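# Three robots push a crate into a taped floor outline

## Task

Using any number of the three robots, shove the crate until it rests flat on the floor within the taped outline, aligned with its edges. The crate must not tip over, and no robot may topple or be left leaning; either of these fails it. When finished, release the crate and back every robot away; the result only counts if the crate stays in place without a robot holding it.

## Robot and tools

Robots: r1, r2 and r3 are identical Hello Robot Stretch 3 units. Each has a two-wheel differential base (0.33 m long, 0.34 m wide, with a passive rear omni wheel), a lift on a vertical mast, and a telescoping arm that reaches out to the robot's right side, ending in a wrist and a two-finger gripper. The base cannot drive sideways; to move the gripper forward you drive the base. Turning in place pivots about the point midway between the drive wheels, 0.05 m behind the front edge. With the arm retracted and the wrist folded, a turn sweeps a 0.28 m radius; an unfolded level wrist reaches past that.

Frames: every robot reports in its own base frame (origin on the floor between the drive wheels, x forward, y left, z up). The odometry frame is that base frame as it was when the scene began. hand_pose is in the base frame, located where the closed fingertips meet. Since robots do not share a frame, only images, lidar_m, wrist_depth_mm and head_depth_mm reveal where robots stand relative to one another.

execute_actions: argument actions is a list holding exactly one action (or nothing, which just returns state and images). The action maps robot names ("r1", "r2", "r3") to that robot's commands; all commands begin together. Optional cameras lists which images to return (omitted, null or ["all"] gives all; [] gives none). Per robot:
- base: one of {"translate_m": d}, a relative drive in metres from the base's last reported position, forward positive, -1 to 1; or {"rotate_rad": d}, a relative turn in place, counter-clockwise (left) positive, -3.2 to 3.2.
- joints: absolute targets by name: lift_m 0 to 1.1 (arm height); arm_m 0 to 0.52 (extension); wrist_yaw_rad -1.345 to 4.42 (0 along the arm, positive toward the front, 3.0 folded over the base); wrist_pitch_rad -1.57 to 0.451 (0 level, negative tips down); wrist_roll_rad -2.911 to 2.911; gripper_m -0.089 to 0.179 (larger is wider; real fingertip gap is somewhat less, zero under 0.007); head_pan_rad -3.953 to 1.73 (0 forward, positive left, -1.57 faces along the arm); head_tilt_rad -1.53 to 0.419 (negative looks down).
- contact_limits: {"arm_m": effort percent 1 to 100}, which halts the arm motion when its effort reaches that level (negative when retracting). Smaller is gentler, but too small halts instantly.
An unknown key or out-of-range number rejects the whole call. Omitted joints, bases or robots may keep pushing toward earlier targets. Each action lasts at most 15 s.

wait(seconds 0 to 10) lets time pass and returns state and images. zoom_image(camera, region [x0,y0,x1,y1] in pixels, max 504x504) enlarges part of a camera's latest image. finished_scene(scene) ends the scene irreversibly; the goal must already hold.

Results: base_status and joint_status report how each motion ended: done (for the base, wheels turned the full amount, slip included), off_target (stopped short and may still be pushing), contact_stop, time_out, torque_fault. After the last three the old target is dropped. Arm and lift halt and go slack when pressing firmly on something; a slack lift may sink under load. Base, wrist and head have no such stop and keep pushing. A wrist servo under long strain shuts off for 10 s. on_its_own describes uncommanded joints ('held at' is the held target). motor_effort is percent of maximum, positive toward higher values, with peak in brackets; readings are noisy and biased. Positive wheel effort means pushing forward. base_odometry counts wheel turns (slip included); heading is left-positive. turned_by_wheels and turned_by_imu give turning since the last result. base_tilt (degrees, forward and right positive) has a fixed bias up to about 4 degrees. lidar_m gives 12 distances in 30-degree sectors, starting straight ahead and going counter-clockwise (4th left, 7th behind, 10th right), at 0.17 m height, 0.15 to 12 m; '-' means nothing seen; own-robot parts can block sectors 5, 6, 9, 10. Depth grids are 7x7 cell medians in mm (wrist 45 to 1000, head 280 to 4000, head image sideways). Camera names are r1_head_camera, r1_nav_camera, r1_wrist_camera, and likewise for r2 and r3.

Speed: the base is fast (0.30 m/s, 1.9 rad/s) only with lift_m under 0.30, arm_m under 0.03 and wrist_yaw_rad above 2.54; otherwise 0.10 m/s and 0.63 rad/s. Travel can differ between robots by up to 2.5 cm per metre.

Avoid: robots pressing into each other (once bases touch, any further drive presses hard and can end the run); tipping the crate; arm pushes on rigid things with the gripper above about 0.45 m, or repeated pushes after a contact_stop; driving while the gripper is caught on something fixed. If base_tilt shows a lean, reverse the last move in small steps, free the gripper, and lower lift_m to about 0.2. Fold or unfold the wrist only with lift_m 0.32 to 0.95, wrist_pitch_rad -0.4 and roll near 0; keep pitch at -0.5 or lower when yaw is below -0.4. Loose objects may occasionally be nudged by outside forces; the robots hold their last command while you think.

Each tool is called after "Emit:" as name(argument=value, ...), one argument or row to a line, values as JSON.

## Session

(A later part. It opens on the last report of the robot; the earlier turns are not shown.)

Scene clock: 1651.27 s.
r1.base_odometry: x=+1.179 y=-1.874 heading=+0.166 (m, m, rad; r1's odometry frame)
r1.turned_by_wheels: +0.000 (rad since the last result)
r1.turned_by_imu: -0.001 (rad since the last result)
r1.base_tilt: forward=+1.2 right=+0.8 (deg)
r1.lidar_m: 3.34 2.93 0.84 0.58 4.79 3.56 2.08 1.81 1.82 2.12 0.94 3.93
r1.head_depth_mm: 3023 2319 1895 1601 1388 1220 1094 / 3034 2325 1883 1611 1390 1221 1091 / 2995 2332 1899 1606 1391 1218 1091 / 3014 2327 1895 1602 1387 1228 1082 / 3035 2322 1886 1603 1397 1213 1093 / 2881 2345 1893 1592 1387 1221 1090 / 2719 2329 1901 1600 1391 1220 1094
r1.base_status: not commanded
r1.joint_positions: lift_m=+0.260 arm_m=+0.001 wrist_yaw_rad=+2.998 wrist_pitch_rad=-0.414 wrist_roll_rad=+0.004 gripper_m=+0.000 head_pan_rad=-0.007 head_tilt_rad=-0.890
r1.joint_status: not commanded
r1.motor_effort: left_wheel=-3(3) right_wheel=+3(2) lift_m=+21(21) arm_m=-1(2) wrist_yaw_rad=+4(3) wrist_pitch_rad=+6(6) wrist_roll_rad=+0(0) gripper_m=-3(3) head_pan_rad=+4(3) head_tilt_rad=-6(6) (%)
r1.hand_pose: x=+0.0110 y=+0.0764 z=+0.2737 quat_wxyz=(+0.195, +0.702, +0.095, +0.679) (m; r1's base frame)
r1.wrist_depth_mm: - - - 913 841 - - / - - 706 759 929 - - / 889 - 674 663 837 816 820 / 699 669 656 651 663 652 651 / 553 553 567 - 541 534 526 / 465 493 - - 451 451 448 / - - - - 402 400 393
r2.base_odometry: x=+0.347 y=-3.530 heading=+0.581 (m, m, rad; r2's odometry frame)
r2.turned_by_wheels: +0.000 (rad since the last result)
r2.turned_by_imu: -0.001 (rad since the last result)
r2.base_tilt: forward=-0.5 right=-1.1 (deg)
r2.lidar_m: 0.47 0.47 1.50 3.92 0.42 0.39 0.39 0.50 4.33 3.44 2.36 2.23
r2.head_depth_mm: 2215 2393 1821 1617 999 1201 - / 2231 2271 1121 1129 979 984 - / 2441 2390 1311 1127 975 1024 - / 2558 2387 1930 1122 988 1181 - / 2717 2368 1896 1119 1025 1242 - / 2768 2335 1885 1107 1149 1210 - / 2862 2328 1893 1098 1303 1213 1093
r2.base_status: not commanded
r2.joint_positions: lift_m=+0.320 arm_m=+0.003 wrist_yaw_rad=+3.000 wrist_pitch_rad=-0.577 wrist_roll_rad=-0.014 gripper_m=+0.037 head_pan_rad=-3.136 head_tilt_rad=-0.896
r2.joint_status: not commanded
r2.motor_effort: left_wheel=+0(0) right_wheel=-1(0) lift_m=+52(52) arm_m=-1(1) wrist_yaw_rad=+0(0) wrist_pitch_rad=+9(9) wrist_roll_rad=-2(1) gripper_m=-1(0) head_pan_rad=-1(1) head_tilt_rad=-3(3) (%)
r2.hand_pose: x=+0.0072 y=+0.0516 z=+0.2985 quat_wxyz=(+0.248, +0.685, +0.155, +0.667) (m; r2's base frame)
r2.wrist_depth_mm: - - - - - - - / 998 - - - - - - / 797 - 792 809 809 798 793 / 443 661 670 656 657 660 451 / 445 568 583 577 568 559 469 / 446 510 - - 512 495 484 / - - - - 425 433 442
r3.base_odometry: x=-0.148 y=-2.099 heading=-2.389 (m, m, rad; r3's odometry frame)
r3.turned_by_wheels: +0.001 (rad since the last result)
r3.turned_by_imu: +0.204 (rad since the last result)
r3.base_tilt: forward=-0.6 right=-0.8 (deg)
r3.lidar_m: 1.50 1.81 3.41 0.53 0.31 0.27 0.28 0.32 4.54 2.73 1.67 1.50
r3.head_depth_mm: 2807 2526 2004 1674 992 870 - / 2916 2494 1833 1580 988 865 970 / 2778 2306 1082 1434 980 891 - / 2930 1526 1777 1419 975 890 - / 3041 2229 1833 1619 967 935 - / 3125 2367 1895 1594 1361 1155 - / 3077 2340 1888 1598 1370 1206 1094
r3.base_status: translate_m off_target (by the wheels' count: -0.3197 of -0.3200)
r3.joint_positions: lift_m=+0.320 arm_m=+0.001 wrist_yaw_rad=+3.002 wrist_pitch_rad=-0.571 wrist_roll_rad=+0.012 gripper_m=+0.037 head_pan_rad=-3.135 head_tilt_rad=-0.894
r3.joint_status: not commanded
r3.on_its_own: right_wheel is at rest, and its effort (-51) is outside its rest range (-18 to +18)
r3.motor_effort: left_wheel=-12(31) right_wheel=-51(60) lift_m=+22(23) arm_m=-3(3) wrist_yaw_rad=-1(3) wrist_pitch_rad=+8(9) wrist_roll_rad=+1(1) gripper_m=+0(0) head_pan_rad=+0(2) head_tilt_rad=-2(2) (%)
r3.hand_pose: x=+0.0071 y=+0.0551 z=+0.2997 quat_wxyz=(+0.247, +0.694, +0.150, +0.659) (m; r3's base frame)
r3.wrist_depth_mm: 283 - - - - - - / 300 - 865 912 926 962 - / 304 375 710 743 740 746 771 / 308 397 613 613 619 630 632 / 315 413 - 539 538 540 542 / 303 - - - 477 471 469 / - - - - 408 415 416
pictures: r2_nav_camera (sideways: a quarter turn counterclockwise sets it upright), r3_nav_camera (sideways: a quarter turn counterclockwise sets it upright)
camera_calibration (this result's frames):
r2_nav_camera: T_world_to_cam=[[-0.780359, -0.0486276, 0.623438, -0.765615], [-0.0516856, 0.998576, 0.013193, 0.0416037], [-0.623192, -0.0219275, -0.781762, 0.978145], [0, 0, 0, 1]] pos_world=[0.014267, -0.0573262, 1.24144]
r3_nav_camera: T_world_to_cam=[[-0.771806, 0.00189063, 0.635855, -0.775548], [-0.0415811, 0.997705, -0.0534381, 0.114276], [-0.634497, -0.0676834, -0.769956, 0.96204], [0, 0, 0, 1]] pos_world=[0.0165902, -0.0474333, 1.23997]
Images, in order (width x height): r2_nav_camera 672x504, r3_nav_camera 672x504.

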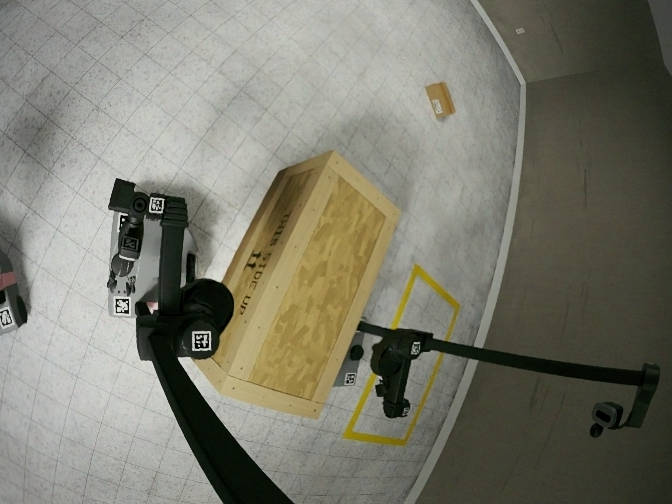

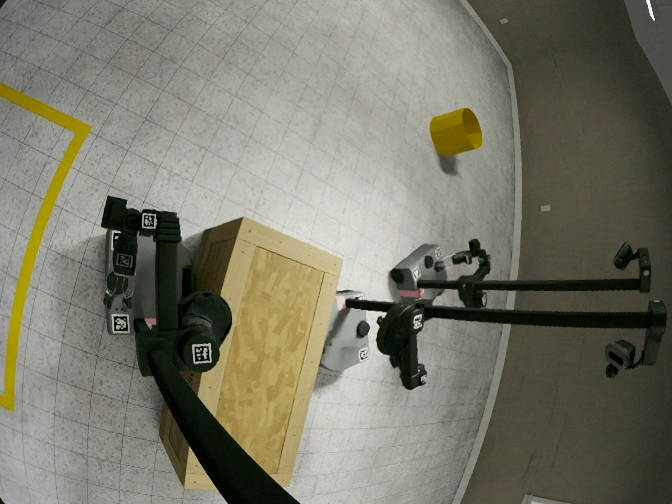

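Emit:
execute_actions(
  actions=[
    {"r2":{"base":{"rotate_rad":-2.06},"joints":{"lift_m":0.27}},"r3":{"base":{"translate_m":0.3},"joints":{"lift_m":0.27,"head_pan_rad":0}}},
  ],
  cameras=[],
)

Emit:
execute_actions(
  actions=[
    {"r2":{"base":{"translate_m":0.6}},"r3":{"base":{"rotate_rad":-1.5}}},
  ],
  cameras=["r1_nav_camera","r2_nav_camera","r3_nav_camera"],
)

Scene clock: 1718.53 s.
r1.base_odometry: x=+1.179 y=-1.874 heading=+0.166 (m, m, rad; r1's odometry frame)
r1.turned_by_wheels: +0.000 (rad since the last result)
r1.turned_by_imu: -0.001 (rad since the last result)
r1.base_tilt: forward=+1.2 right=+0.9 (deg)
r1.lidar_m: 3.35 2.94 0.84 0.46 4.79 3.53 2.08 1.81 1.82 2.12 0.94 3.93
r1.head_depth_mm: 3006 2303 1893 1598 1387 1215 1090 / 3020 2324 1905 1604 1391 1227 1090 / 3000 2315 1911 1607 1392 1226 1094 / 3018 2338 1906 1598 1382 1223 1095 / 2995 2345 1906 1603 1385 1224 1090 / 2911 2331 1899 1604 1394 1222 1093 / 2726 2339 1893 1599 1390 1220 1076
r1.base_status: not commanded
r1.joint_positions: lift_m=+0.260 arm_m=+0.001 wrist_yaw_rad=+2.998 wrist_pitch_rad=-0.414 wrist_roll_rad=+0.004 gripper_m=+0.000 head_pan_rad=-0.007 head_tilt_rad=-0.890
r1.joint_status: not commanded
r1.motor_effort: left_wheel=-3(2) right_wheel=+2(2) lift_m=+21(21) arm_m=-2(2) wrist_yaw_rad=+2(3) wrist_pitch_rad=+6(6) wrist_roll_rad=+0(0) gripper_m=-3(4) head_pan_rad=+4(3) head_tilt_rad=-5(6) (%)
r1.hand_pose: x=+0.0110 y=+0.0764 z=+0.2737 quat_wxyz=(+0.195, +0.702, +0.095, +0.679) (m; r1's base frame)
r1.wrist_depth_mm: - - 549 965 836 - - / - - 605 694 926 - - / 888 - 510 528 828 817 828 / 672 675 546 532 647 658 643 / 552 547 560 - 529 533 530 / 470 491 - - 447 457 447 / - - - - 392 390 388
r2.base_odometry: x=+0.347 y=-3.530 heading=-1.479 (m, m, rad; r2's odometry frame)
r2.turned_by_wheels: -2.060 (rad since the last result)
r2.turned_by_imu: -2.046 (rad since the last result)
r2.base_tilt: forward=-0.6 right=-1.2 (deg)
r2.lidar_m: 4.35 3.26 2.33 2.22 0.47 0.47 1.53 3.72 0.41 0.39 0.40 0.52
r2.head_depth_mm: 3248 2456 1914 1655 1190 1073 - / 3217 2394 1821 1641 1406 1147 1141 / 3135 2423 1937 1616 1405 1275 - / 3077 2363 1940 1617 1393 1270 - / 3040 2360 1915 1604 1386 1241 - / 3030 2315 1897 1587 1379 1214 - / 2984 2305 1880 1579 1366 1214 1084
r2.base_status: done
r2.joint_positions: lift_m=+0.270 arm_m=+0.003 wrist_yaw_rad=+3.000 wrist_pitch_rad=-0.577 wrist_roll_rad=-0.014 gripper_m=+0.037 head_pan_rad=-3.136 head_tilt_rad=-0.896
r2.joint_status: all done
r2.motor_effort: left_wheel=+2(10) right_wheel=-3(9) lift_m=+28(47) arm_m=-2(1) wrist_yaw_rad=+0(0) wrist_pitch_rad=+9(9) wrist_roll_rad=-1(1) gripper_m=+1(0) head_pan_rad=-1(2) head_tilt_rad=-4(2) (%)
r2.hand_pose: x=+0.0072 y=+0.0516 z=+0.2492 quat_wxyz=(+0.248, +0.685, +0.155, +0.667) (m; r2's base frame)
r2.wrist_depth_mm: - - - - - - - / 518 - 884 917 903 897 895 / 442 - 700 707 703 703 702 / 452 532 590 586 581 580 586 / 473 504 - - 503 503 503 / - - - - 444 438 433 / - - - - 381 390 392
r3.base_odometry: x=-0.367 y=-2.304 heading=-2.389 (m, m, rad; r3's odometry frame)
r3.turned_by_wheels: +0.000 (rad since the last result)
r3.turned_by_imu: -0.001 (rad since the last result)
r3.base_tilt: forward=-0.7 right=-0.8 (deg)
r3.lidar_m: 1.22 1.46 2.74 4.15 0.64 0.56 0.56 0.66 4.64 2.17 1.36 1.21
r3.head_depth_mm: 999 1150 1359 1589 1424 1250 1109 / 1027 1193 1414 1619 1411 1237 1113 / 1060 1237 1483 1638 1416 1235 1098 / 1094 1291 1557 1625 1413 1228 1090 / 1139 1354 1641 1634 1387 1225 1088 / 1180 1404 1721 1606 1390 1212 1083 / 1228 1467 1773 1591 1367 1197 1072
r3.base_status: done
r3.joint_positions: lift_m=+0.270 arm_m=+0.001 wrist_yaw_rad=+3.002 wrist_pitch_rad=-0.571 wrist_roll_rad=+0.012 gripper_m=+0.037 head_pan_rad=-0.007 head_tilt_rad=-0.894
r3.joint_status: all done
r3.motor_effort: left_wheel=-1(11) right_wheel=+2(46) lift_m=+12(21) arm_m=-3(3) wrist_yaw_rad=-2(2) wrist_pitch_rad=+8(8) wrist_roll_rad=+1(1) gripper_m=+0(0) head_pan_rad=+4(27) head_tilt_rad=-2(2) (%)
r3.hand_pose: x=+0.0071 y=+0.0551 z=+0.2504 quat_wxyz=(+0.247, +0.694, +0.150, +0.659) (m; r3's base frame)
r3.wrist_depth_mm: - - - - - - - / 592 - 818 834 834 865 879 / 580 643 652 661 668 672 679 / 530 534 543 554 553 567 565 / 467 - - - 480 481 482 / - - - - 429 418 416 / - - - - 365 369 372
pictures: none
No camera images: the call's "cameras" was empty. Leave "cameras" out to get every camera's image.

Scene clock: 1722.17 s.
r1.base_odometry: x=+1.179 y=-1.874 heading=+0.166 (m, m, rad; r1's odometry frame)
r1.turned_by_wheels: +0.000 (rad since the last result)
r1.turned_by_imu: -0.001 (rad since the last result)
r1.base_tilt: forward=+1.2 right=+0.9 (deg)
r1.lidar_m: 3.35 2.94 0.85 0.92 4.78 3.52 2.09 1.81 1.82 2.12 0.94 3.93
r1.head_depth_mm: 3025 2336 1908 1598 1387 1219 1089 / 3017 2342 1911 1597 1382 1221 1090 / 3039 2333 1895 1613 1394 1226 1094 / 3003 2318 1891 1607 1386 1216 1089 / 3014 2324 1893 1598 1387 1221 1095 / 2887 2336 1894 1611 1383 1223 1096 / 2703 2326 1902 1603 1385 1223 1090
r1.base_status: not commanded
r1.joint_positions: lift_m=+0.260 arm_m=+0.001 wrist_yaw_rad=+2.998 wrist_pitch_rad=-0.414 wrist_roll_rad=+0.004 gripper_m=+0.000 head_pan_rad=-0.007 head_tilt_rad=-0.890
r1.joint_status: not commanded
r1.motor_effort: left_wheel=-2(2) right_wheel=+3(2) lift_m=+20(21) arm_m=-2(2) wrist_yaw_rad=+4(3) wrist_pitch_rad=+6(6) wrist_roll_rad=+0(0) gripper_m=-3(4) head_pan_rad=+4(4) head_tilt_rad=-6(7) (%)
r1.hand_pose: x=+0.0110 y=+0.0764 z=+0.2737 quat_wxyz=(+0.195, +0.702, +0.095, +0.679) (m; r1's base frame)
r1.wrist_depth_mm: - - - 956 848 - - / - - - - 948 - - / 875 - 840 878 823 819 838 / 688 674 660 666 670 650 632 / 553 545 566 - 532 529 529 / 476 500 - - 454 456 452 / - - - - 394 393 393
r2.base_odometry: x=+0.402 y=-4.128 heading=-1.479 (m, m, rad; r2's odometry frame)
r2.turned_by_wheels: +0.000 (rad since the last result)
r2.turned_by_imu: +0.001 (rad since the last result)
r2.base_tilt: forward=-0.8 right=-1.2 (deg)
r2.lidar_m: 3.75 3.30 2.35 2.24 2.30 0.98 2.08 0.54 0.37 0.35 2.60 3.49
r2.head_depth_mm: 3058 2251 1169 1540 1411 1250 - / 3204 2221 1589 1470 1421 1240 1145 / 3112 2299 1935 1590 1406 1272 - / 3080 2383 1931 1617 1400 1274 - / 3033 2356 1909 1611 1382 1239 - / 3041 2319 1901 1595 1384 1213 - / 3008 2302 1874 1529 1242 1171 1063
r2.base_status: done
r2.joint_positions: lift_m=+0.270 arm_m=+0.003 wrist_yaw_rad=+3.000 wrist_pitch_rad=-0.577 wrist_roll_rad=-0.014 gripper_m=+0.037 head_pan_rad=-3.136 head_tilt_rad=-0.896
r2.joint_status: not commanded
r2.motor_effort: left_wheel=+2(10) right_wheel=-3(7) lift_m=+27(28) arm_m=-1(1) wrist_yaw_rad=+0(0) wrist_pitch_rad=+9(9) wrist_roll_rad=-1(1) gripper_m=+0(0) head_pan_rad=-1(2) head_tilt_rad=-3(3) (%)
r2.hand_pose: x=+0.0072 y=+0.0516 z=+0.2492 quat_wxyz=(+0.248, +0.685, +0.155, +0.667) (m; r2's base frame)
r2.wrist_depth_mm: - - - - - - - / 892 - 902 889 900 892 872 / 712 - 692 721 714 711 712 / 581 589 595 587 587 587 582 / 504 509 - - 502 497 496 / - - - - 443 436 442 / - - - - 380 390 387
r3.base_odometry: x=-0.367 y=-2.304 heading=+2.395 (m, m, rad; r3's odometry frame)
r3.turned_by_wheels: -1.500 (rad since the last result)
r3.turned_by_imu: -1.478 (rad since the last result)
r3.base_tilt: forward=-0.6 right=-0.8 (deg)
r3.lidar_m: 1.93 1.31 1.21 1.23 1.54 3.26 4.20 0.62 0.56 0.57 2.45 4.65
r3.head_depth_mm: 3378 2505 2019 1669 1425 1246 1109 / 3263 2493 1963 1655 1425 1248 1109 / 3243 2445 1958 1634 1412 1236 1094 / 2869 2403 1962 1634 1396 1230 1089 / 2310 2353 1907 1617 1395 1217 1090 / 1897 2119 1906 1603 1383 1208 1080 / 1603 1785 1835 1578 1370 1206 1077
r3.base_status: done
r3.joint_positions: lift_m=+0.270 arm_m=+0.001 wrist_yaw_rad=+3.002 wrist_pitch_rad=-0.571 wrist_roll_rad=+0.012 gripper_m=+0.037 head_pan_rad=-0.007 head_tilt_rad=-0.894
r3.joint_status: not commanded
r3.motor_effort: left_wheel=+2(8) right_wheel=-1(7) lift_m=+12(12) arm_m=-4(3) wrist_yaw_rad=-2(2) wrist_pitch_rad=+8(8) wrist_roll_rad=+1(1) gripper_m=+0(0) head_pan_rad=+2(3) head_tilt_rad=-2(2) (%)
r3.hand_pose: x=+0.0071 y=+0.0551 z=+0.2504 quat_wxyz=(+0.247, +0.694, +0.150, +0.659) (m; r3's base frame)
r3.wrist_depth_mm: - - - - - - - / 788 - 807 824 839 865 868 / 627 637 644 656 675 683 686 / 521 533 546 551 557 564 567 / 465 - - - 481 478 480 / - - - - 423 417 419 / - - - - 366 370 372
pictures: r1_nav_camera (sideways: a quarter turn counterclockwise sets it upright), r2_nav_camera (sideways: a quarter turn counterclockwise sets it upright), r3_nav_camera (sideways: a quarter turn counterclockwise sets it upright)
camera_calibration (this result's frames):
r1_nav_camera: T_world_to_cam=[[0.769247, 0.0299163, 0.638251, -0.798197], [-0.00938046, -0.998267, 0.0580968, -0.0206689], [0.638883, -0.0506779, -0.767633, 0.952388], [0, 0, 0, 1]] pos_world=[0.0053521, 0.051511, 1.24174]
r2_nav_camera: T_world_to_cam=[[-0.780359, -0.0486278, 0.623438, -0.765615], [-0.0516859, 0.998576, 0.013193, 0.0416037], [-0.623192, -0.0219277, -0.781762, 0.978145], [0, 0, 0, 1]] pos_world=[0.014267, -0.0573262, 1.24144]
r3_nav_camera: T_world_to_cam=[[0.771706, -0.0125794, 0.635855, -0.784964], [0.0277597, -0.998185, -0.0534381, 0.113853], [0.635374, 0.0588896, -0.769956, 0.954294], [0, 0, 0, 1]] pos_world=[-0.0037322, 0.047574, 1.23997]
Images, in order (width x height): r1_nav_camera 672x504, r2_nav_camera 672x504, r3_nav_camera 672x504.

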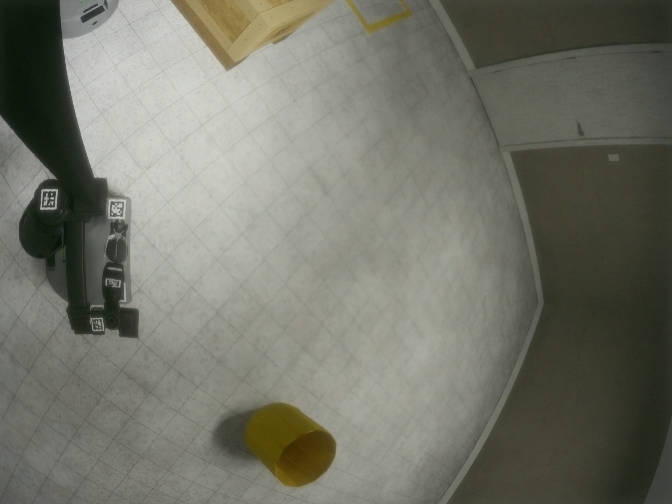

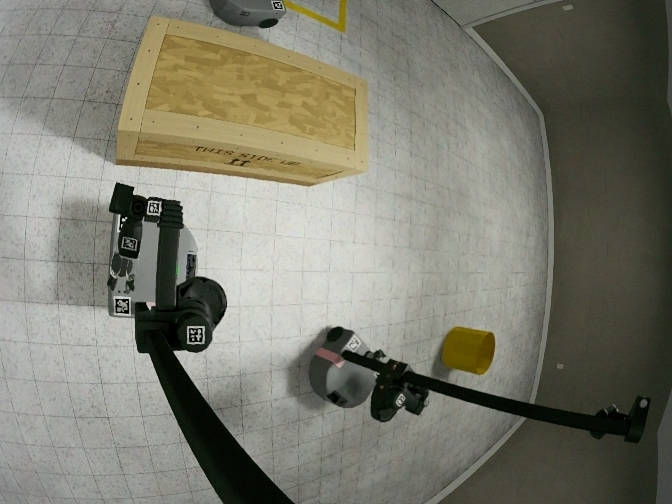

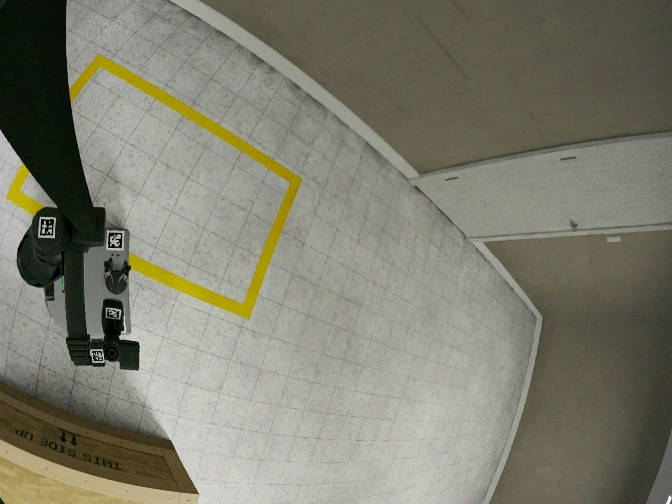

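Emit:
execute_actions(
  actions=[
    {"r1":{"base":{"rotate_rad":1.66}},"r2":{"base":{"rotate_rad":1.4}},"r3":{"base":{"rotate_rad":-0.35}}},
  ],
  cameras=[],
)

Emit:
execute_actions(
  actions=[
    {"r1":{"base":{"translate_m":0.68}},"r3":{"base":{"translate_m":0.9}}},
  ],
  cameras=[],
)

Emit:
execute_actions(
  actions=[
    {"r1":{"base":{"rotate_rad":-0.9}}},
  ],
  cameras=["r1_nav_camera","r2_nav_camera","r3_nav_camera"],
)

Scene clock: 1771.67 s.
r1.base_odometry: x=+1.179 y=-1.874 heading=+1.826 (m, m, rad; r1's odometry frame)
r1.turned_by_wheels: +1.660 (rad since the last result)
r1.turned_by_imu: +1.667 (rad since the last result)
r1.base_tilt: forward=+1.2 right=+0.9 (deg)
r1.lidar_m: 0.97 1.11 3.15 2.00 1.82 1.83 2.24 0.94 3.95 3.20 2.94 0.84
r1.head_depth_mm: 2857 2312 1321 1200 1390 1223 1090 / 3005 2331 1316 1390 1390 1221 1093 / 3013 1610 1399 1544 1385 1221 1093 / 3016 2319 1598 1603 1384 1224 1096 / 3027 2318 1271 1525 1389 1227 1090 / 2674 1387 1591 1538 1383 1220 1090 / 3023 2322 1894 1600 1382 1223 1087
r1.base_status: done
r1.joint_positions: lift_m=+0.260 arm_m=+0.001 wrist_yaw_rad=+2.998 wrist_pitch_rad=-0.414 wrist_roll_rad=+0.004 gripper_m=+0.000 head_pan_rad=-0.007 head_tilt_rad=-0.890
r1.joint_status: not commanded
r1.motor_effort: left_wheel=-2(11) right_wheel=+2(10) lift_m=+20(21) arm_m=-2(2) wrist_yaw_rad=+2(3) wrist_pitch_rad=+6(6) wrist_roll_rad=+0(0) gripper_m=-3(2) head_pan_rad=+4(4) head_tilt_rad=-6(6) (%)
r1.hand_pose: x=+0.0110 y=+0.0763 z=+0.2737 quat_wxyz=(+0.195, +0.702, +0.095, +0.679) (m; r1's base frame)
r1.wrist_depth_mm: - - - - - - - / - - - - - - - / 860 - 855 878 863 834 799 / 674 678 681 660 660 647 642 / 558 540 572 - 534 535 521 / 470 495 - - 455 455 452 / - - - - 396 398 393
r2.base_odometry: x=+0.402 y=-4.128 heading=-0.079 (m, m, rad; r2's odometry frame)
r2.turned_by_wheels: +1.400 (rad since the last result)
r2.turned_by_imu: +1.387 (rad since the last result)
r2.base_tilt: forward=-0.8 right=-1.3 (deg)
r2.lidar_m: 2.24 2.25 1.16 1.11 0.69 0.40 0.35 0.35 3.02 3.74 3.76 2.52
r2.head_depth_mm: 2542 2433 1970 1146 1043 1249 - / 2456 2422 1958 1134 1015 1235 1141 / 2413 2397 1882 1128 991 1238 - / 2219 1464 1677 1120 966 1104 - / 2316 2214 1769 1106 959 1102 - / 2243 2343 1900 1558 1328 1222 - / 2208 2302 1882 1593 1384 1212 1082
r2.base_status: done
r2.joint_positions: lift_m=+0.270 arm_m=+0.003 wrist_yaw_rad=+3.000 wrist_pitch_rad=-0.577 wrist_roll_rad=-0.014 gripper_m=+0.037 head_pan_rad=-3.136 head_tilt_rad=-0.896
r2.joint_status: not commanded
r2.motor_effort: left_wheel=-1(6) right_wheel=+2(11) lift_m=+27(27) arm_m=-2(1) wrist_yaw_rad=+0(0) wrist_pitch_rad=+9(9) wrist_roll_rad=-1(1) gripper_m=+0(0) head_pan_rad=-1(1) head_tilt_rad=-3(3) (%)
r2.hand_pose: x=+0.0072 y=+0.0516 z=+0.2492 quat_wxyz=(+0.248, +0.685, +0.155, +0.667) (m; r2's base frame)
r2.wrist_depth_mm: - - - - - - - / 888 - 886 900 884 878 879 / 708 - 697 695 698 703 695 / 584 589 593 586 579 590 598 / 501 509 - - 499 505 498 / - - - - 448 440 435 / - - - - 379 389 389
r3.base_odometry: x=-0.367 y=-2.304 heading=+2.045 (m, m, rad; r3's odometry frame)
r3.turned_by_wheels: -0.350 (rad since the last result)
r3.turned_by_imu: -0.346 (rad since the last result)
r3.base_tilt: forward=-0.6 right=-0.7 (deg)
r3.lidar_m: 3.91 1.63 1.24 1.21 1.28 1.83 4.15 4.39 0.58 0.56 0.59 4.76
r3.head_depth_mm: 3363 2535 1992 1668 1430 1260 1109 / 3334 2494 1977 1668 1420 1241 1105 / 3276 2432 1958 1638 1412 1234 1101 / 3205 2412 1951 1627 1410 1220 1092 / 3132 2384 1934 1622 1390 1221 1088 / 3131 2355 1917 1605 1382 1215 1081 / 2954 2354 1894 1583 1385 1207 1075
r3.base_status: done
r3.joint_positions: lift_m=+0.270 arm_m=+0.001 wrist_yaw_rad=+3.002 wrist_pitch_rad=-0.571 wrist_roll_rad=+0.012 gripper_m=+0.037 head_pan_rad=-0.007 head_tilt_rad=-0.894
r3.joint_status: not commanded
r3.motor_effort: left_wheel=+2(6) right_wheel=-1(5) lift_m=+12(12) arm_m=-4(4) wrist_yaw_rad=-2(1) wrist_pitch_rad=+8(8) wrist_roll_rad=+1(1) gripper_m=+0(0) head_pan_rad=+2(2) head_tilt_rad=-1(1) (%)
r3.hand_pose: x=+0.0071 y=+0.0551 z=+0.2504 quat_wxyz=(+0.247, +0.694, +0.150, +0.659) (m; r3's base frame)
r3.wrist_depth_mm: - - - - - - - / 800 - 806 812 845 853 865 / 632 637 646 660 663 681 695 / 532 532 543 554 552 568 570 / 472 - - - 480 481 481 / - - - - 422 414 423 / - - - - 365 369 369
pictures: none
No camera images: the call's "cameras" was empty. Leave "cameras" out to get every camera's image.

Scene clock: 1776.50 s.
r1.base_odometry: x=+1.008 y=-1.216 heading=+1.826 (m, m, rad; r1's odometry frame)
r1.turned_by_wheels: +0.000 (rad since the last result)
r1.turned_by_imu: +0.002 (rad since the last result)
r1.base_tilt: forward=+1.2 right=+0.9 (deg)
r1.lidar_m: 0.43 0.38 3.89 2.48 2.25 2.26 1.64 1.56 4.38 0.40 0.36 0.36
r1.head_depth_mm: 2603 2333 1912 1568 966 862 978 / 2791 2325 1907 1111 968 939 1071 / 3014 2318 1899 1114 987 1188 1089 / 3041 2329 1895 1110 1193 1221 1092 / 3044 2219 1902 1607 893 1162 1091 / 3039 2264 1899 1600 799 1053 1097 / 2991 2329 1890 1608 694 1181 1091
r1.base_status: done
r1.joint_positions: lift_m=+0.260 arm_m=+0.001 wrist_yaw_rad=+2.998 wrist_pitch_rad=-0.414 wrist_roll_rad=+0.004 gripper_m=+0.000 head_pan_rad=-0.007 head_tilt_rad=-0.890
r1.joint_status: not commanded
r1.motor_effort: left_wheel=-2(7) right_wheel=+2(10) lift_m=+21(21) arm_m=-2(2) wrist_yaw_rad=+4(4) wrist_pitch_rad=+6(6) wrist_roll_rad=+0(0) gripper_m=-3(3) head_pan_rad=+4(4) head_tilt_rad=-6(7) (%)
r1.hand_pose: x=+0.0110 y=+0.0764 z=+0.2737 quat_wxyz=(+0.195, +0.702, +0.095, +0.679) (m; r1's base frame)
r1.wrist_depth_mm: - - - - - - 303 / - - - - - - 332 / 886 - 875 852 826 486 431 / 667 683 668 670 647 416 378 / 550 557 565 - 542 449 354 / 468 490 - - 455 450 380 / - - - - 396 391 389
r2.base_odometry: x=+0.402 y=-4.128 heading=-0.079 (m, m, rad; r2's odometry frame)
r2.turned_by_wheels: +0.000 (rad since the last result)
r2.turned_by_imu: -0.001 (rad since the last result)
r2.base_tilt: forward=-0.6 right=-1.2 (deg)
r2.lidar_m: 2.24 2.25 2.69 0.51 0.51 0.40 0.35 0.35 3.01 3.74 3.77 2.52
r2.head_depth_mm: 2527 2439 1896 1144 1043 1250 - / 2487 2421 1975 1134 1019 1232 1145 / 2429 2398 1925 1126 992 1230 - / 2374 2372 1916 1125 962 1106 - / 2317 2359 1912 1112 961 1106 - / 2269 2315 1890 1568 1331 1216 - / 2212 2286 1890 1588 1373 1209 1082
r2.base_status: not commanded
r2.joint_positions: lift_m=+0.270 arm_m=+0.003 wrist_yaw_rad=+3.000 wrist_pitch_rad=-0.577 wrist_roll_rad=-0.014 gripper_m=+0.037 head_pan_rad=-3.136 head_tilt_rad=-0.896
r2.joint_status: not commanded
r2.motor_effort: left_wheel=-1(1) right_wheel=+2(2) lift_m=+27(27) arm_m=-2(2) wrist_yaw_rad=+0(0) wrist_pitch_rad=+9(9) wrist_roll_rad=-1(1) gripper_m=+1(0) head_pan_rad=-1(1) head_tilt_rad=-2(3) (%)
r2.hand_pose: x=+0.0072 y=+0.0516 z=+0.2492 quat_wxyz=(+0.248, +0.685, +0.155, +0.667) (m; r2's base frame)
r2.wrist_depth_mm: - - 660 - - - - / 891 - 527 798 867 887 891 / 707 - 551 667 707 708 705 / 594 581 579 581 591 584 589 / 500 508 - - 502 498 497 / - - - - 448 433 440 / - - - - 383 390 389
r3.base_odometry: x=-0.777 y=-1.503 heading=+2.045 (m, m, rad; r3's odometry frame)
r3.turned_by_wheels: +0.000 (rad since the last result)
r3.turned_by_imu: +0.002 (rad since the last result)
r3.base_tilt: forward=-0.7 right=-0.7 (deg)
r3.lidar_m: 3.72 1.54 1.19 1.16 1.22 1.75 5.06 0.81 0.78 3.62 1.98 3.83
r3.head_depth_mm: 3212 2517 2002 1673 1434 1254 1111 / 3134 2474 1962 1652 1428 1247 1106 / 3150 2427 1972 1652 1402 1240 1094 / 3164 2397 1928 1627 1397 1234 1088 / 3141 2379 1927 1613 1392 1219 1092 / 3091 2349 1921 1599 1372 1209 1079 / 2871 2350 1889 1584 1372 1200 1070
r3.base_status: done
r3.joint_positions: lift_m=+0.270 arm_m=+0.001 wrist_yaw_rad=+3.002 wrist_pitch_rad=-0.571 wrist_roll_rad=+0.012 gripper_m=+0.037 head_pan_rad=-0.007 head_tilt_rad=-0.894
r3.joint_status: not commanded
r3.motor_effort: left_wheel=+1(8) right_wheel=-1(3) lift_m=+12(12) arm_m=-3(3) wrist_yaw_rad=-2(2) wrist_pitch_rad=+8(8) wrist_roll_rad=+1(1) gripper_m=-1(0) head_pan_rad=+3(2) head_tilt_rad=-1(2) (%)
r3.hand_pose: x=+0.0071 y=+0.0551 z=+0.2504 quat_wxyz=(+0.247, +0.694, +0.150, +0.659) (m; r3's base frame)
r3.wrist_depth_mm: - - - - - - - / 790 - 813 815 826 862 872 / 636 638 643 659 662 678 703 / 529 535 549 548 552 560 571 / 467 - - - 477 476 476 / - - - - 424 416 419 / - - - - 367 367 369
pictures: none
No camera images: the call's "cameras" was empty. Leave "cameras" out to get every camera's image.

Scene clock: 1778.23 s.
r1.base_odometry: x=+1.008 y=-1.216 heading=+0.926 (m, m, rad; r1's odometry frame)
r1.turned_by_wheels: -0.900 (rad since the last result)
r1.turned_by_imu: -0.906 (rad since the last result)
r1.base_tilt: forward=+1.2 right=+0.8 (deg)
r1.lidar_m: 0.36 0.37 0.49 0.38 3.23 2.34 2.24 2.33 1.56 1.62 3.61 0.38
r1.head_depth_mm: 2232 2167 1681 1605 1379 1223 1095 / 2243 2321 1904 1605 983 1181 1089 / 2247 2326 1902 1116 965 1164 1095 / 2245 2326 1901 1114 965 1160 1092 / 2270 2334 1894 1112 966 1166 1093 / 2257 2339 1904 1109 970 1160 1090 / 2255 2330 1888 1112 968 1162 1037
r1.base_status: done
r1.joint_positions: lift_m=+0.260 arm_m=+0.001 wrist_yaw_rad=+2.998 wrist_pitch_rad=-0.414 wrist_roll_rad=+0.004 gripper_m=+0.000 head_pan_rad=-0.007 head_tilt_rad=-0.890
r1.joint_status: not commanded
r1.motor_effort: left_wheel=+2(13) right_wheel=-3(8) lift_m=+20(21) arm_m=-2(1) wrist_yaw_rad=+3(3) wrist_pitch_rad=+5(6) wrist_roll_rad=+0(0) gripper_m=-3(3) head_pan_rad=+4(4) head_tilt_rad=-6(5) (%)
r1.hand_pose: x=+0.0110 y=+0.0764 z=+0.2737 quat_wxyz=(+0.195, +0.702, +0.095, +0.679) (m; r1's base frame)
r1.wrist_depth_mm: - - - - - 458 342 / - - - 651 699 468 349 / 902 - 533 472 632 486 356 / 678 673 519 502 621 513 365 / 565 550 551 - 546 501 375 / 470 487 - - 462 452 382 / - - - - 395 392 379
r2.base_odometry: x=+0.402 y=-4.128 heading=-0.079 (m, m, rad; r2's odometry frame)
r2.turned_by_wheels: +0.000 (rad since the last result)
r2.turned_by_imu: +0.000 (rad since the last result)
r2.base_tilt: forward=-0.6 right=-1.3 (deg)
r2.lidar_m: 2.24 2.25 2.69 0.39 0.52 0.40 0.35 0.35 3.03 3.75 3.76 2.52
r2.head_depth_mm: 2550 2435 1900 1141 1038 1243 - / 2494 2392 1952 1135 1022 1240 1137 / 2402 2407 1941 1126 992 1237 - / 2335 2377 1926 1122 964 1102 - / 2315 2360 1915 1112 957 1099 - / 2261 2348 1893 1566 1332 1213 - / 2197 2322 1875 1592 1374 1214 1079
r2.base_status: not commanded
r2.joint_positions: lift_m=+0.270 arm_m=+0.003 wrist_yaw_rad=+3.000 wrist_pitch_rad=-0.577 wrist_roll_rad=-0.014 gripper_m=+0.037 head_pan_rad=-3.136 head_tilt_rad=-0.896
r2.joint_status: not commanded
r2.motor_effort: left_wheel=-1(0) right_wheel=+1(2) lift_m=+28(27) arm_m=-2(2) wrist_yaw_rad=+1(0) wrist_pitch_rad=+9(9) wrist_roll_rad=-1(1) gripper_m=+0(0) head_pan_rad=-1(1) head_tilt_rad=-3(3) (%)
r2.hand_pose: x=+0.0072 y=+0.0516 z=+0.2492 quat_wxyz=(+0.248, +0.685, +0.155, +0.667) (m; r2's base frame)
r2.wrist_depth_mm: - - 607 - - - - / 898 - 495 546 874 869 883 / 715 - 472 547 698 710 693 / 583 575 537 561 587 583 584 / 507 501 - - 502 501 502 / - - - - 449 433 440 / - - - - 381 384 387
r3.base_odometry: x=-0.777 y=-1.503 heading=+2.045 (m, m, rad; r3's odometry frame)
r3.turned_by_wheels: +0.000 (rad since the last result)
r3.turned_by_imu: +0.000 (rad since the last result)
r3.base_tilt: forward=-0.5 right=-0.8 (deg)
r3.lidar_m: 3.74 1.54 1.18 1.16 1.23 1.75 5.06 0.80 0.78 3.63 1.98 3.84
r3.head_depth_mm: 3157 2505 2018 1679 1423 1250 1110 / 3146 2491 2001 1669 1420 1247 1109 / 3070 2469 1947 1632 1407 1233 1097 / 3140 2394 1955 1620 1408 1233 1095 / 3183 2373 1925 1620 1398 1227 1083 / 3117 2349 1916 1619 1384 1210 1081 / 2869 2326 1902 1589 1369 1202 1078
r3.base_status: not commanded
r3.joint_positions: lift_m=+0.270 arm_m=+0.001 wrist_yaw_rad=+3.002 wrist_pitch_rad=-0.571 wrist_roll_rad=+0.012 gripper_m=+0.037 head_pan_rad=-0.007 head_tilt_rad=-0.894
r3.joint_status: not commanded
r3.motor_effort: left_wheel=+1(2) right_wheel=-1(1) lift_m=+12(12) arm_m=-3(3) wrist_yaw_rad=-2(1) wrist_pitch_rad=+8(8) wrist_roll_rad=+1(1) gripper_m=+0(0) head_pan_rad=+3(3) head_tilt_rad=-2(2) (%)
r3.hand_pose: x=+0.0071 y=+0.0551 z=+0.2504 quat_wxyz=(+0.247, +0.694, +0.150, +0.659) (m; r3's base frame)
r3.wrist_depth_mm: - - - - - - - / 797 - 801 820 832 854 880 / 630 638 647 655 667 685 682 / 531 536 538 551 549 558 567 / 470 - - - 480 477 482 / - - - - 424 411 416 / - - - - 364 368 371
pictures: r1_nav_camera (sideways: a quarter turn counterclockwise sets it upright), r2_nav_camera (sideways: a quarter turn counterclockwise sets it upright), r3_nav_camera (sideways: a quarter turn counterclockwise sets it upright)
camera_calibration (this result's frames):
r1_nav_camera: T_world_to_cam=[[0.769329, 0.0299253, 0.638151, -0.798068], [-0.0093605, -0.998267, 0.0580971, -0.0206695], [0.638784, -0.0506692, -0.767716, 0.952496], [0, 0, 0, 1]] pos_world=[0.00534369, 0.051511, 1.24174]
r2_nav_camera: T_world_to_cam=[[-0.780359, -0.0486276, 0.623438, -0.765615], [-0.0516856, 0.998576, 0.013193, 0.0416037], [-0.623192, -0.0219275, -0.781762, 0.978145], [0, 0, 0, 1]] pos_world=[0.014267, -0.0573262, 1.24144]
r3_nav_camera: T_world_to_cam=[[0.771706, -0.0125507, 0.635855, -0.784964], [0.0277968, -0.998184, -0.0534381, 0.113853], [0.635371, 0.0589132, -0.769956, 0.954294], [0, 0, 0, 1]] pos_world=[-0.00373397, 0.0475736, 1.23997]
Images, in order (width x height): r1_nav_camera 672x504, r2_nav_camera 672x504, r3_nav_camera 672x504.

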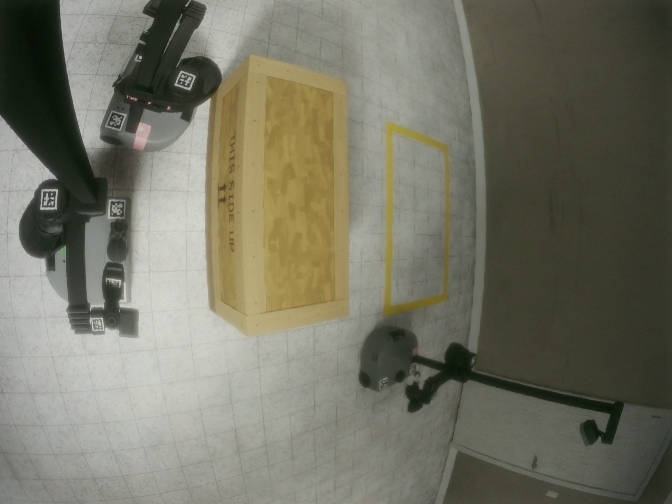

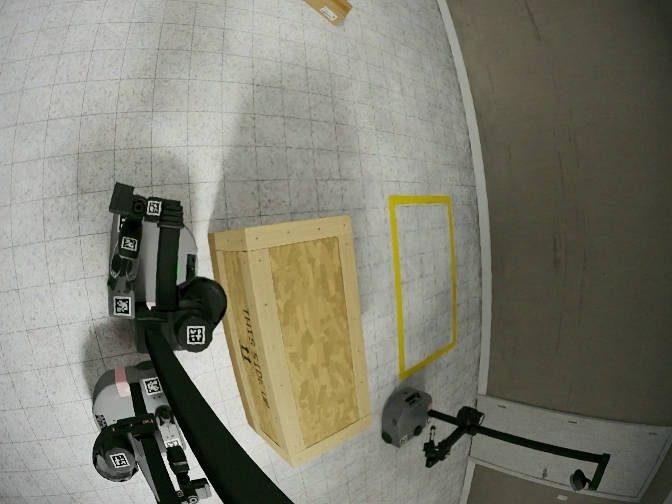

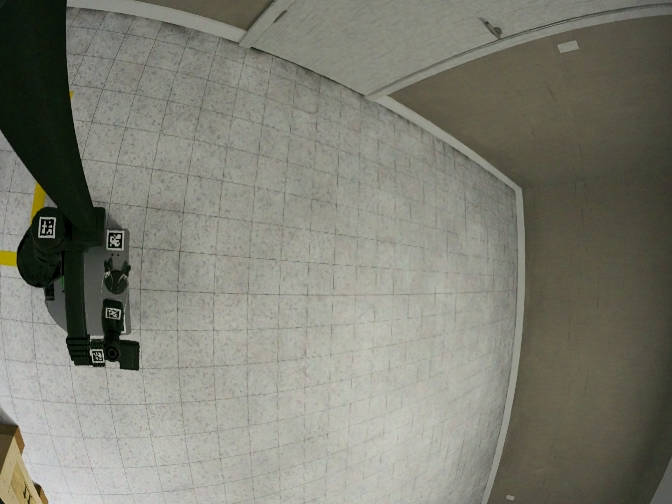

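Emit:
execute_actions(
  actions=[
    {"r1":{"base":{"translate_m":0.29},"joints":{"lift_m":0.34}},"r2":{"base":{"rotate_rad":-0.1},"joints":{"lift_m":0.32}},"r3":{"base":{"translate_m":0.5}}},
  ],
  cameras=[],
)

Emit:
execute_actions(
  actions=[
    {"r2":{"base":{"translate_m":-0.07}}},
  ],
  cameras=[],
)

Emit:
execute_actions(
  actions=[
    {"r1":{"base":{"translate_m":0.35}},"r2":{"base":{"translate_m":-0.35}}},
  ],
  cameras=["r1_nav_camera","r2_nav_camera"],
)

Scene clock: 1793.20 s.
r1.base_odometry: x=+1.182 y=-0.985 heading=+0.926 (m, m, rad; r1's odometry frame)
r1.turned_by_wheels: +0.000 (rad since the last result)
r1.turned_by_imu: +0.000 (rad since the last result)
r1.base_tilt: forward=+1.2 right=+0.9 (deg)
r1.lidar_m: - - 0.15 0.23 0.47 2.63 2.53 2.61 1.67 4.42 0.15 -
r1.head_depth_mm: 1960 2227 1891 1608 1386 1222 1078 / 1971 2213 1907 1605 1384 848 768 / 1981 2217 1898 1601 1386 850 772 / 1986 2238 1898 1608 1387 852 770 / 1990 2235 1898 1599 1392 851 771 / 1989 2249 1898 1597 1394 849 771 / 1984 2260 1891 1593 1386 850 772
r1.base_status: done
r1.joint_positions: lift_m=+0.340 arm_m=+0.001 wrist_yaw_rad=+2.998 wrist_pitch_rad=-0.414 wrist_roll_rad=+0.004 gripper_m=+0.000 head_pan_rad=-0.007 head_tilt_rad=-0.890
r1.joint_status: all done
r1.motor_effort: left_wheel=+3(13) right_wheel=-2(8) lift_m=+25(26) arm_m=-2(1) wrist_yaw_rad=+3(2) wrist_pitch_rad=+6(6) wrist_roll_rad=+0(0) gripper_m=-3(3) head_pan_rad=+3(4) head_tilt_rad=-6(6) (%)
r1.hand_pose: x=+0.0109 y=+0.0763 z=+0.3534 quat_wxyz=(+0.195, +0.702, +0.095, +0.679) (m; r1's base frame)
r1.wrist_depth_mm: 534 - - 450 388 378 360 / 396 - - 369 234 234 231 / 946 972 825 429 180 167 168 / 760 484 609 485 175 131 129 / 531 494 619 - 183 115 106 / 568 541 - - 174 115 91 / 486 508 - - 243 119 83
r2.base_odometry: x=+0.402 y=-4.128 heading=-0.179 (m, m, rad; r2's odometry frame)
r2.turned_by_wheels: -0.100 (rad since the last result)
r2.turned_by_imu: -0.101 (rad since the last result)
r2.base_tilt: forward=-0.6 right=-1.1 (deg)
r2.lidar_m: 2.25 2.24 2.55 2.08 0.47 0.43 0.35 0.35 2.86 3.75 3.75 2.67
r2.head_depth_mm: 2690 2443 1947 1145 801 1058 - / 2611 2439 1955 1132 1038 1096 - / 2507 2436 1938 1124 1014 1255 - / 2418 2368 1907 1121 984 1140 - / 2345 2355 1906 1109 960 1115 - / 2254 2309 1886 1101 991 1178 - / 2194 2288 1890 1595 1368 1209 1090
r2.base_status: done
r2.joint_positions: lift_m=+0.320 arm_m=+0.003 wrist_yaw_rad=+3.000 wrist_pitch_rad=-0.577 wrist_roll_rad=-0.014 gripper_m=+0.037 head_pan_rad=-3.136 head_tilt_rad=-0.896
r2.joint_status: all done
r2.motor_effort: left_wheel=+2(6) right_wheel=-3(7) lift_m=+56(59) arm_m=-2(2) wrist_yaw_rad=+0(0) wrist_pitch_rad=+8(9) wrist_roll_rad=-1(1) gripper_m=+1(1) head_pan_rad=-1(1) head_tilt_rad=-3(3) (%)
r2.hand_pose: x=+0.0072 y=+0.0516 z=+0.2984 quat_wxyz=(+0.248, +0.685, +0.155, +0.667) (m; r2's base frame)
r2.wrist_depth_mm: - - - - - - - / 991 - 1000 - - 980 - / 504 - 804 802 778 801 790 / 431 461 670 666 660 647 653 / 438 511 588 568 561 564 557 / 485 515 - - 501 489 488 / - - - - 433 441 439
r3.base_odometry: x=-1.006 y=-1.058 heading=+2.045 (m, m, rad; r3's odometry frame)
r3.turned_by_wheels: +0.000 (rad since the last result)
r3.turned_by_imu: +0.001 (rad since the last result)
r3.base_tilt: forward=-0.7 right=-0.8 (deg)
r3.lidar_m: 3.24 1.52 1.14 1.10 1.20 1.71 5.54 1.19 3.76 1.86 3.87 3.32
r3.head_depth_mm: 2872 2503 2031 1665 1435 1251 1113 / 2853 2503 1977 1655 1415 1241 1103 / 2858 2450 1982 1651 1416 1233 1101 / 2885 2397 1943 1630 1404 1233 1088 / 2843 2371 1925 1626 1394 1224 1090 / 2834 2349 1928 1598 1389 1209 1079 / 2769 2337 1890 1588 1364 1217 1080
r3.base_status: done
r3.joint_positions: lift_m=+0.270 arm_m=+0.001 wrist_yaw_rad=+3.002 wrist_pitch_rad=-0.571 wrist_roll_rad=+0.012 gripper_m=+0.037 head_pan_rad=-0.007 head_tilt_rad=-0.894
r3.joint_status: not commanded
r3.motor_effort: left_wheel=+2(7) right_wheel=+0(3) lift_m=+12(12) arm_m=-3(3) wrist_yaw_rad=-2(2) wrist_pitch_rad=+8(8) wrist_roll_rad=+1(1) gripper_m=+0(0) head_pan_rad=+3(3) head_tilt_rad=-2(2) (%)
r3.hand_pose: x=+0.0071 y=+0.0551 z=+0.2504 quat_wxyz=(+0.247, +0.694, +0.150, +0.659) (m; r3's base frame)
r3.wrist_depth_mm: 974 - - - - - - / 775 - 812 808 842 853 866 / 631 632 657 664 664 678 691 / 534 536 541 542 563 567 561 / 462 - - - 479 473 485 / - - - - 423 418 417 / - - - - 362 371 370
pictures: none
No camera images: the call's "cameras" was empty. Leave "cameras" out to get every camera's image.

Scene clock: 1795.20 s.
r1.base_odometry: x=+1.182 y=-0.985 heading=+0.926 (m, m, rad; r1's odometry frame)
r1.turned_by_wheels: +0.000 (rad since the last result)
r1.turned_by_imu: +0.000 (rad since the last result)
r1.base_tilt: forward=+1.1 right=+0.8 (deg)
r1.lidar_m: - - 0.15 0.23 3.63 2.64 2.54 2.63 1.67 4.43 0.15 -
r1.head_depth_mm: 1974 2199 1894 1599 1389 1220 1076 / 1973 2201 1900 1603 1388 847 769 / 1994 2203 1884 1604 1390 849 771 / 1982 2222 1894 1604 1389 851 773 / 1989 2244 1901 1609 1383 848 770 / 1984 2249 1898 1597 1391 851 772 / 1985 2258 1902 1599 1388 851 772
r1.base_status: not commanded
r1.joint_positions: lift_m=+0.340 arm_m=+0.001 wrist_yaw_rad=+2.998 wrist_pitch_rad=-0.414 wrist_roll_rad=+0.004 gripper_m=+0.000 head_pan_rad=-0.007 head_tilt_rad=-0.890
r1.joint_status: not commanded
r1.motor_effort: left_wheel=+3(2) right_wheel=-3(3) lift_m=+24(24) arm_m=-2(1) wrist_yaw_rad=+3(3) wrist_pitch_rad=+6(6) wrist_roll_rad=+0(0) gripper_m=-3(2) head_pan_rad=+3(4) head_tilt_rad=-6(6) (%)
r1.hand_pose: x=+0.0109 y=+0.0763 z=+0.3534 quat_wxyz=(+0.195, +0.702, +0.095, +0.679) (m; r1's base frame)
r1.wrist_depth_mm: - - - 442 384 375 364 / - - - 371 232 234 230 / - 404 665 426 182 167 168 / 819 489 522 475 175 131 130 / 641 499 522 - 183 116 107 / 566 547 - - 174 114 91 / 488 501 - - 242 119 84
r2.base_odometry: x=+0.333 y=-4.115 heading=-0.178 (m, m, rad; r2's odometry frame)
r2.turned_by_wheels: +0.000 (rad since the last result)
r2.turned_by_imu: -0.001 (rad since the last result)
r2.base_tilt: forward=-0.8 right=-1.1 (deg)
r2.lidar_m: 2.32 2.31 2.61 2.08 0.41 0.35 0.29 0.29 2.78 3.77 3.76 2.75
r2.head_depth_mm: 2628 2447 1961 1146 1002 872 - / 2541 2390 1937 1135 1000 1104 - / 2443 2396 1939 1128 972 1066 - / 2373 2362 1920 1122 964 905 - / 2287 2351 1907 1601 961 888 - / 2220 2314 1914 1595 957 988 - / 2154 2316 1888 1586 1370 1211 1087
r2.base_status: done
r2.joint_positions: lift_m=+0.320 arm_m=+0.003 wrist_yaw_rad=+3.000 wrist_pitch_rad=-0.577 wrist_roll_rad=-0.014 gripper_m=+0.037 head_pan_rad=-3.136 head_tilt_rad=-0.896
r2.joint_status: not commanded
r2.motor_effort: left_wheel=+2(3) right_wheel=-3(8) lift_m=+56(56) arm_m=-2(2) wrist_yaw_rad=+0(0) wrist_pitch_rad=+9(9) wrist_roll_rad=-1(1) gripper_m=+1(0) head_pan_rad=-1(1) head_tilt_rad=-3(3) (%)
r2.hand_pose: x=+0.0072 y=+0.0516 z=+0.2984 quat_wxyz=(+0.248, +0.685, +0.155, +0.667) (m; r2's base frame)
r2.wrist_depth_mm: - - - - - - - / 996 - - - - 975 991 / 504 - 795 794 798 810 800 / 400 437 663 661 669 660 676 / 424 470 581 571 563 567 560 / 465 514 - - 509 499 491 / - - - - 431 437 437
r3.base_odometry: x=-1.006 y=-1.058 heading=+2.045 (m, m, rad; r3's odometry frame)
r3.turned_by_wheels: +0.000 (rad since the last result)
r3.turned_by_imu: +0.000 (rad since the last result)
r3.base_tilt: forward=-0.6 right=-0.8 (deg)
r3.lidar_m: 3.25 1.52 1.14 1.11 1.19 1.71 5.54 1.19 3.74 1.86 3.86 3.32
r3.head_depth_mm: 2821 2517 2015 1676 1428 1255 1112 / 2878 2485 1994 1653 1416 1244 1109 / 2854 2452 1959 1641 1409 1231 1104 / 2815 2403 1923 1644 1405 1221 1092 / 2816 2383 1922 1606 1391 1217 1085 / 2853 2383 1906 1604 1380 1210 1081 / 2775 2345 1879 1580 1369 1210 1071
r3.base_status: not commanded
r3.joint_positions: lift_m=+0.270 arm_m=+0.001 wrist_yaw_rad=+3.002 wrist_pitch_rad=-0.571 wrist_roll_rad=+0.012 gripper_m=+0.037 head_pan_rad=-0.007 head_tilt_rad=-0.894
r3.joint_status: not commanded
r3.motor_effort: left_wheel=+1(1) right_wheel=-1(1) lift_m=+12(12) arm_m=-4(4) wrist_yaw_rad=-1(2) wrist_pitch_rad=+8(8) wrist_roll_rad=+1(1) gripper_m=+0(0) head_pan_rad=+2(1) head_tilt_rad=-2(2) (%)
r3.hand_pose: x=+0.0071 y=+0.0551 z=+0.2504 quat_wxyz=(+0.247, +0.694, +0.150, +0.659) (m; r3's base frame)
r3.wrist_depth_mm: 936 - - - - - - / 789 - 816 808 841 862 862 / 633 644 654 662 670 670 686 / 530 529 540 544 562 564 563 / 466 - - - 482 479 489 / - - - - 421 416 418 / - - - - 366 370 369
pictures: none
No camera images: the call's "cameras" was empty. Leave "cameras" out to get every camera's image.

Scene clock: 1800.70 s.
r1.base_odometry: x=+1.392 y=-0.705 heading=+0.926 (m, m, rad; r1's odometry frame)
r1.turned_by_wheels: +0.000 (rad since the last result)
r1.turned_by_imu: -0.137 (rad since the last result)
r1.base_tilt: forward=+1.2 right=+0.9 (deg)
r1.lidar_m: - - 0.15 0.20 4.31 3.02 2.76 2.79 1.79 0.20 0.15 -
r1.head_depth_mm: 1865 2141 1878 1596 1388 1215 1089 / 1829 2113 1887 1592 1389 863 758 / 1822 2108 1885 1595 1388 849 762 / 1792 2103 1885 1599 1385 849 759 / 1758 2080 1884 1593 1383 852 758 / 1750 2069 1884 1595 1389 850 757 / 1736 2037 1891 1608 1384 850 769
r1.base_status: translate_m off_target (by the wheels' count: +0.3497 of +0.3500)
r1.joint_positions: lift_m=+0.340 arm_m=+0.001 wrist_yaw_rad=+3.000 wrist_pitch_rad=-0.417 wrist_roll_rad=+0.004 gripper_m=+0.000 head_pan_rad=-0.004 head_tilt_rad=-0.894
r1.joint_status: not commanded
r1.on_its_own: left_wheel is at rest, and its effort (+49) is outside its rest range (-18 to +18); right_wheel is at rest, and its effort (+34) is outside its rest range (-18 to +18)
r1.motor_effort: left_wheel=+49(100) right_wheel=+34(75) lift_m=+22(25) arm_m=+0(1) wrist_yaw_rad=+0(1) wrist_pitch_rad=+7(7) wrist_roll_rad=+0(0) gripper_m=-4(3) head_pan_rad=+2(4) head_tilt_rad=-3(6) (%)
r1.hand_pose: x=+0.0105 y=+0.0763 z=+0.3530 quat_wxyz=(+0.195, +0.701, +0.097, +0.679) (m; r1's base frame)
r1.wrist_depth_mm: - - - 431 384 373 362 / - - - 356 232 233 229 / - 986 684 419 172 166 167 / 822 791 523 472 144 131 132 / 672 433 462 - 148 107 107 / 564 475 - - 139 95 90 / 485 506 - - 195 91 79
r2.base_odometry: x=-0.011 y=-4.053 heading=-0.179 (m, m, rad; r2's odometry frame)
r2.turned_by_wheels: +0.000 (rad since the last result)
r2.turned_by_imu: +0.217 (rad since the last result)
r2.base_tilt: forward=-0.7 right=-1.1 (deg)
r2.lidar_m: 2.61 2.66 2.14 4.94 0.37 0.28 0.28 0.29 2.82 3.81 3.89 2.79
r2.head_depth_mm: 2025 2270 1993 1655 983 894 - / 2000 2307 1956 1649 981 901 - / 1986 2238 1947 1628 970 883 - / 1976 2208 1926 1609 964 885 - / 1954 2198 1903 1618 963 894 - / 1931 2189 1902 1601 1353 1176 - / 1918 2166 1889 1584 1373 1211 1092
r2.base_status: translate_m off_target (by the wheels' count: -0.3496 of -0.3500)
r2.joint_positions: lift_m=+0.320 arm_m=+0.003 wrist_yaw_rad=+3.000 wrist_pitch_rad=-0.577 wrist_roll_rad=-0.014 gripper_m=+0.037 head_pan_rad=-3.136 head_tilt_rad=-0.896
r2.joint_status: not commanded
r2.on_its_own: left_wheel is at rest, and its effort (-42) is outside its rest range (-18 to +18); right_wheel is at rest, and its effort (-49) is outside its rest range (-18 to +18)
r2.motor_effort: left_wheel=-42(77) right_wheel=-49(69) lift_m=+52(56) arm_m=-1(2) wrist_yaw_rad=+0(2) wrist_pitch_rad=+9(10) wrist_roll_rad=-1(1) gripper_m=+0(0) head_pan_rad=-1(1) head_tilt_rad=-3(3) (%)
r2.hand_pose: x=+0.0073 y=+0.0516 z=+0.2985 quat_wxyz=(+0.248, +0.685, +0.155, +0.667) (m; r2's base frame)
r2.wrist_depth_mm: 397 - - - - - - / 416 - 629 999 1000 - - / 418 - 500 739 808 789 790 / 401 414 446 613 662 653 661 / 401 455 469 556 558 560 562 / 384 494 - - 508 500 493 / - - - - 427 440 434
r3.base_odometry: x=-1.006 y=-1.058 heading=+2.045 (m, m, rad; r3's odometry frame)
r3.turned_by_wheels: +0.000 (rad since the last result)
r3.turned_by_imu: -0.001 (rad since the last result)
r3.base_tilt: forward=-0.6 right=-0.8 (deg)
r3.lidar_m: 3.25 1.52 1.14 1.11 1.19 1.71 1.34 1.06 3.73 1.86 3.85 3.32
r3.head_depth_mm: 2878 2548 2030 1659 1432 1252 1110 / 2849 2485 1984 1658 1415 1238 1108 / 2871 2457 1971 1647 1412 1228 1102 / 2794 2425 1960 1621 1395 1229 1093 / 2845 2390 1932 1616 1384 1219 1090 / 2829 2336 1910 1606 1376 1210 1080 / 2747 2336 1892 1586 1370 1207 1068
r3.base_status: not commanded
r3.joint_positions: lift_m=+0.270 arm_m=+0.001 wrist_yaw_rad=+3.002 wrist_pitch_rad=-0.571 wrist_roll_rad=+0.012 gripper_m=+0.037 head_pan_rad=-0.007 head_tilt_rad=-0.894
r3.joint_status: not commanded
r3.motor_effort: left_wheel=+1(1) right_wheel=-1(0) lift_m=+12(12) arm_m=-4(3) wrist_yaw_rad=+0(2) wrist_pitch_rad=+8(8) wrist_roll_rad=+1(1) gripper_m=-1(0) head_pan_rad=+4(2) head_tilt_rad=-2(2) (%)
r3.hand_pose: x=+0.0071 y=+0.0551 z=+0.2504 quat_wxyz=(+0.247, +0.694, +0.150, +0.659) (m; r3's base frame)
r3.wrist_depth_mm: 943 - - - - - - / 790 - 818 807 843 877 868 / 633 629 654 655 659 665 687 / 529 531 544 545 556 558 557 / 465 - - - 477 477 483 / - - - - 421 415 419 / - - - - 367 370 373
pictures: r1_nav_camera (sideways: a quarter turn counterclockwise sets it upright), r2_nav_camera (sideways: a quarter turn counterclockwise sets it upright)
camera_calibration (this result's frames):
r1_nav_camera: T_world_to_cam=[[0.771754, 0.0318216, 0.635125, -0.794139], [-0.00665798, -0.998288, 0.0581074, -0.0206991], [0.635887, -0.0490733, -0.770221, 0.955771], [0, 0, 0, 1]] pos_world=[0.00497967, 0.05151, 1.24173]
r2_nav_camera: T_world_to_cam=[[-0.780319, -0.0485777, 0.623493, -0.765687], [-0.0516211, 0.99858, 0.0131962, 0.0415991], [-0.623248, -0.0218882, -0.781718, 0.978088], [0, 0, 0, 1]] pos_world=[0.0142591, -0.0573268, 1.24144]
Images, in order (width x height): r1_nav_camera 672x504, r2_nav_camera 672x504.

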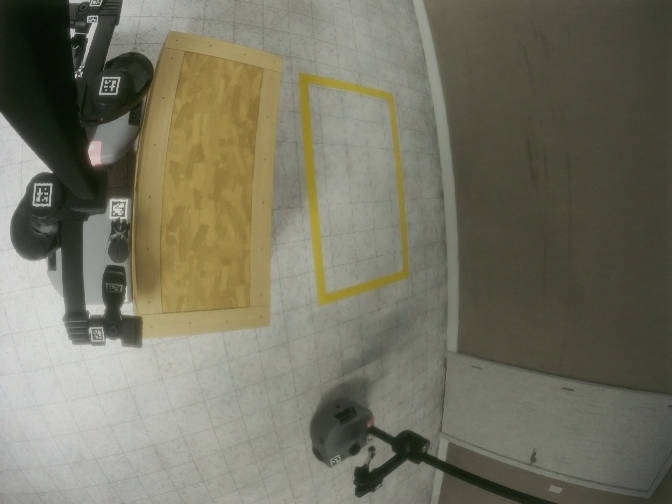

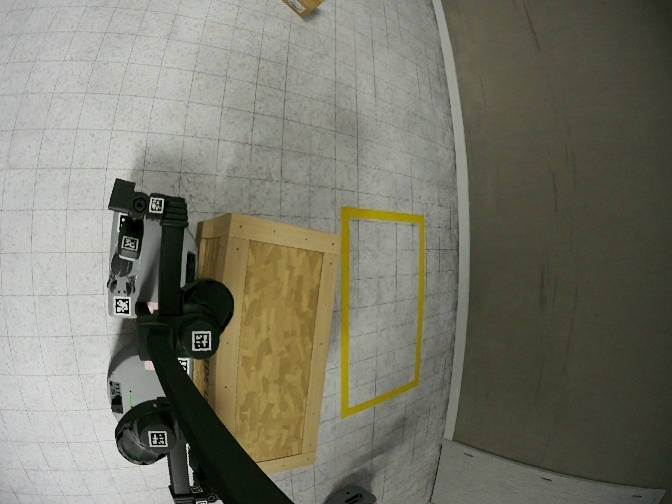

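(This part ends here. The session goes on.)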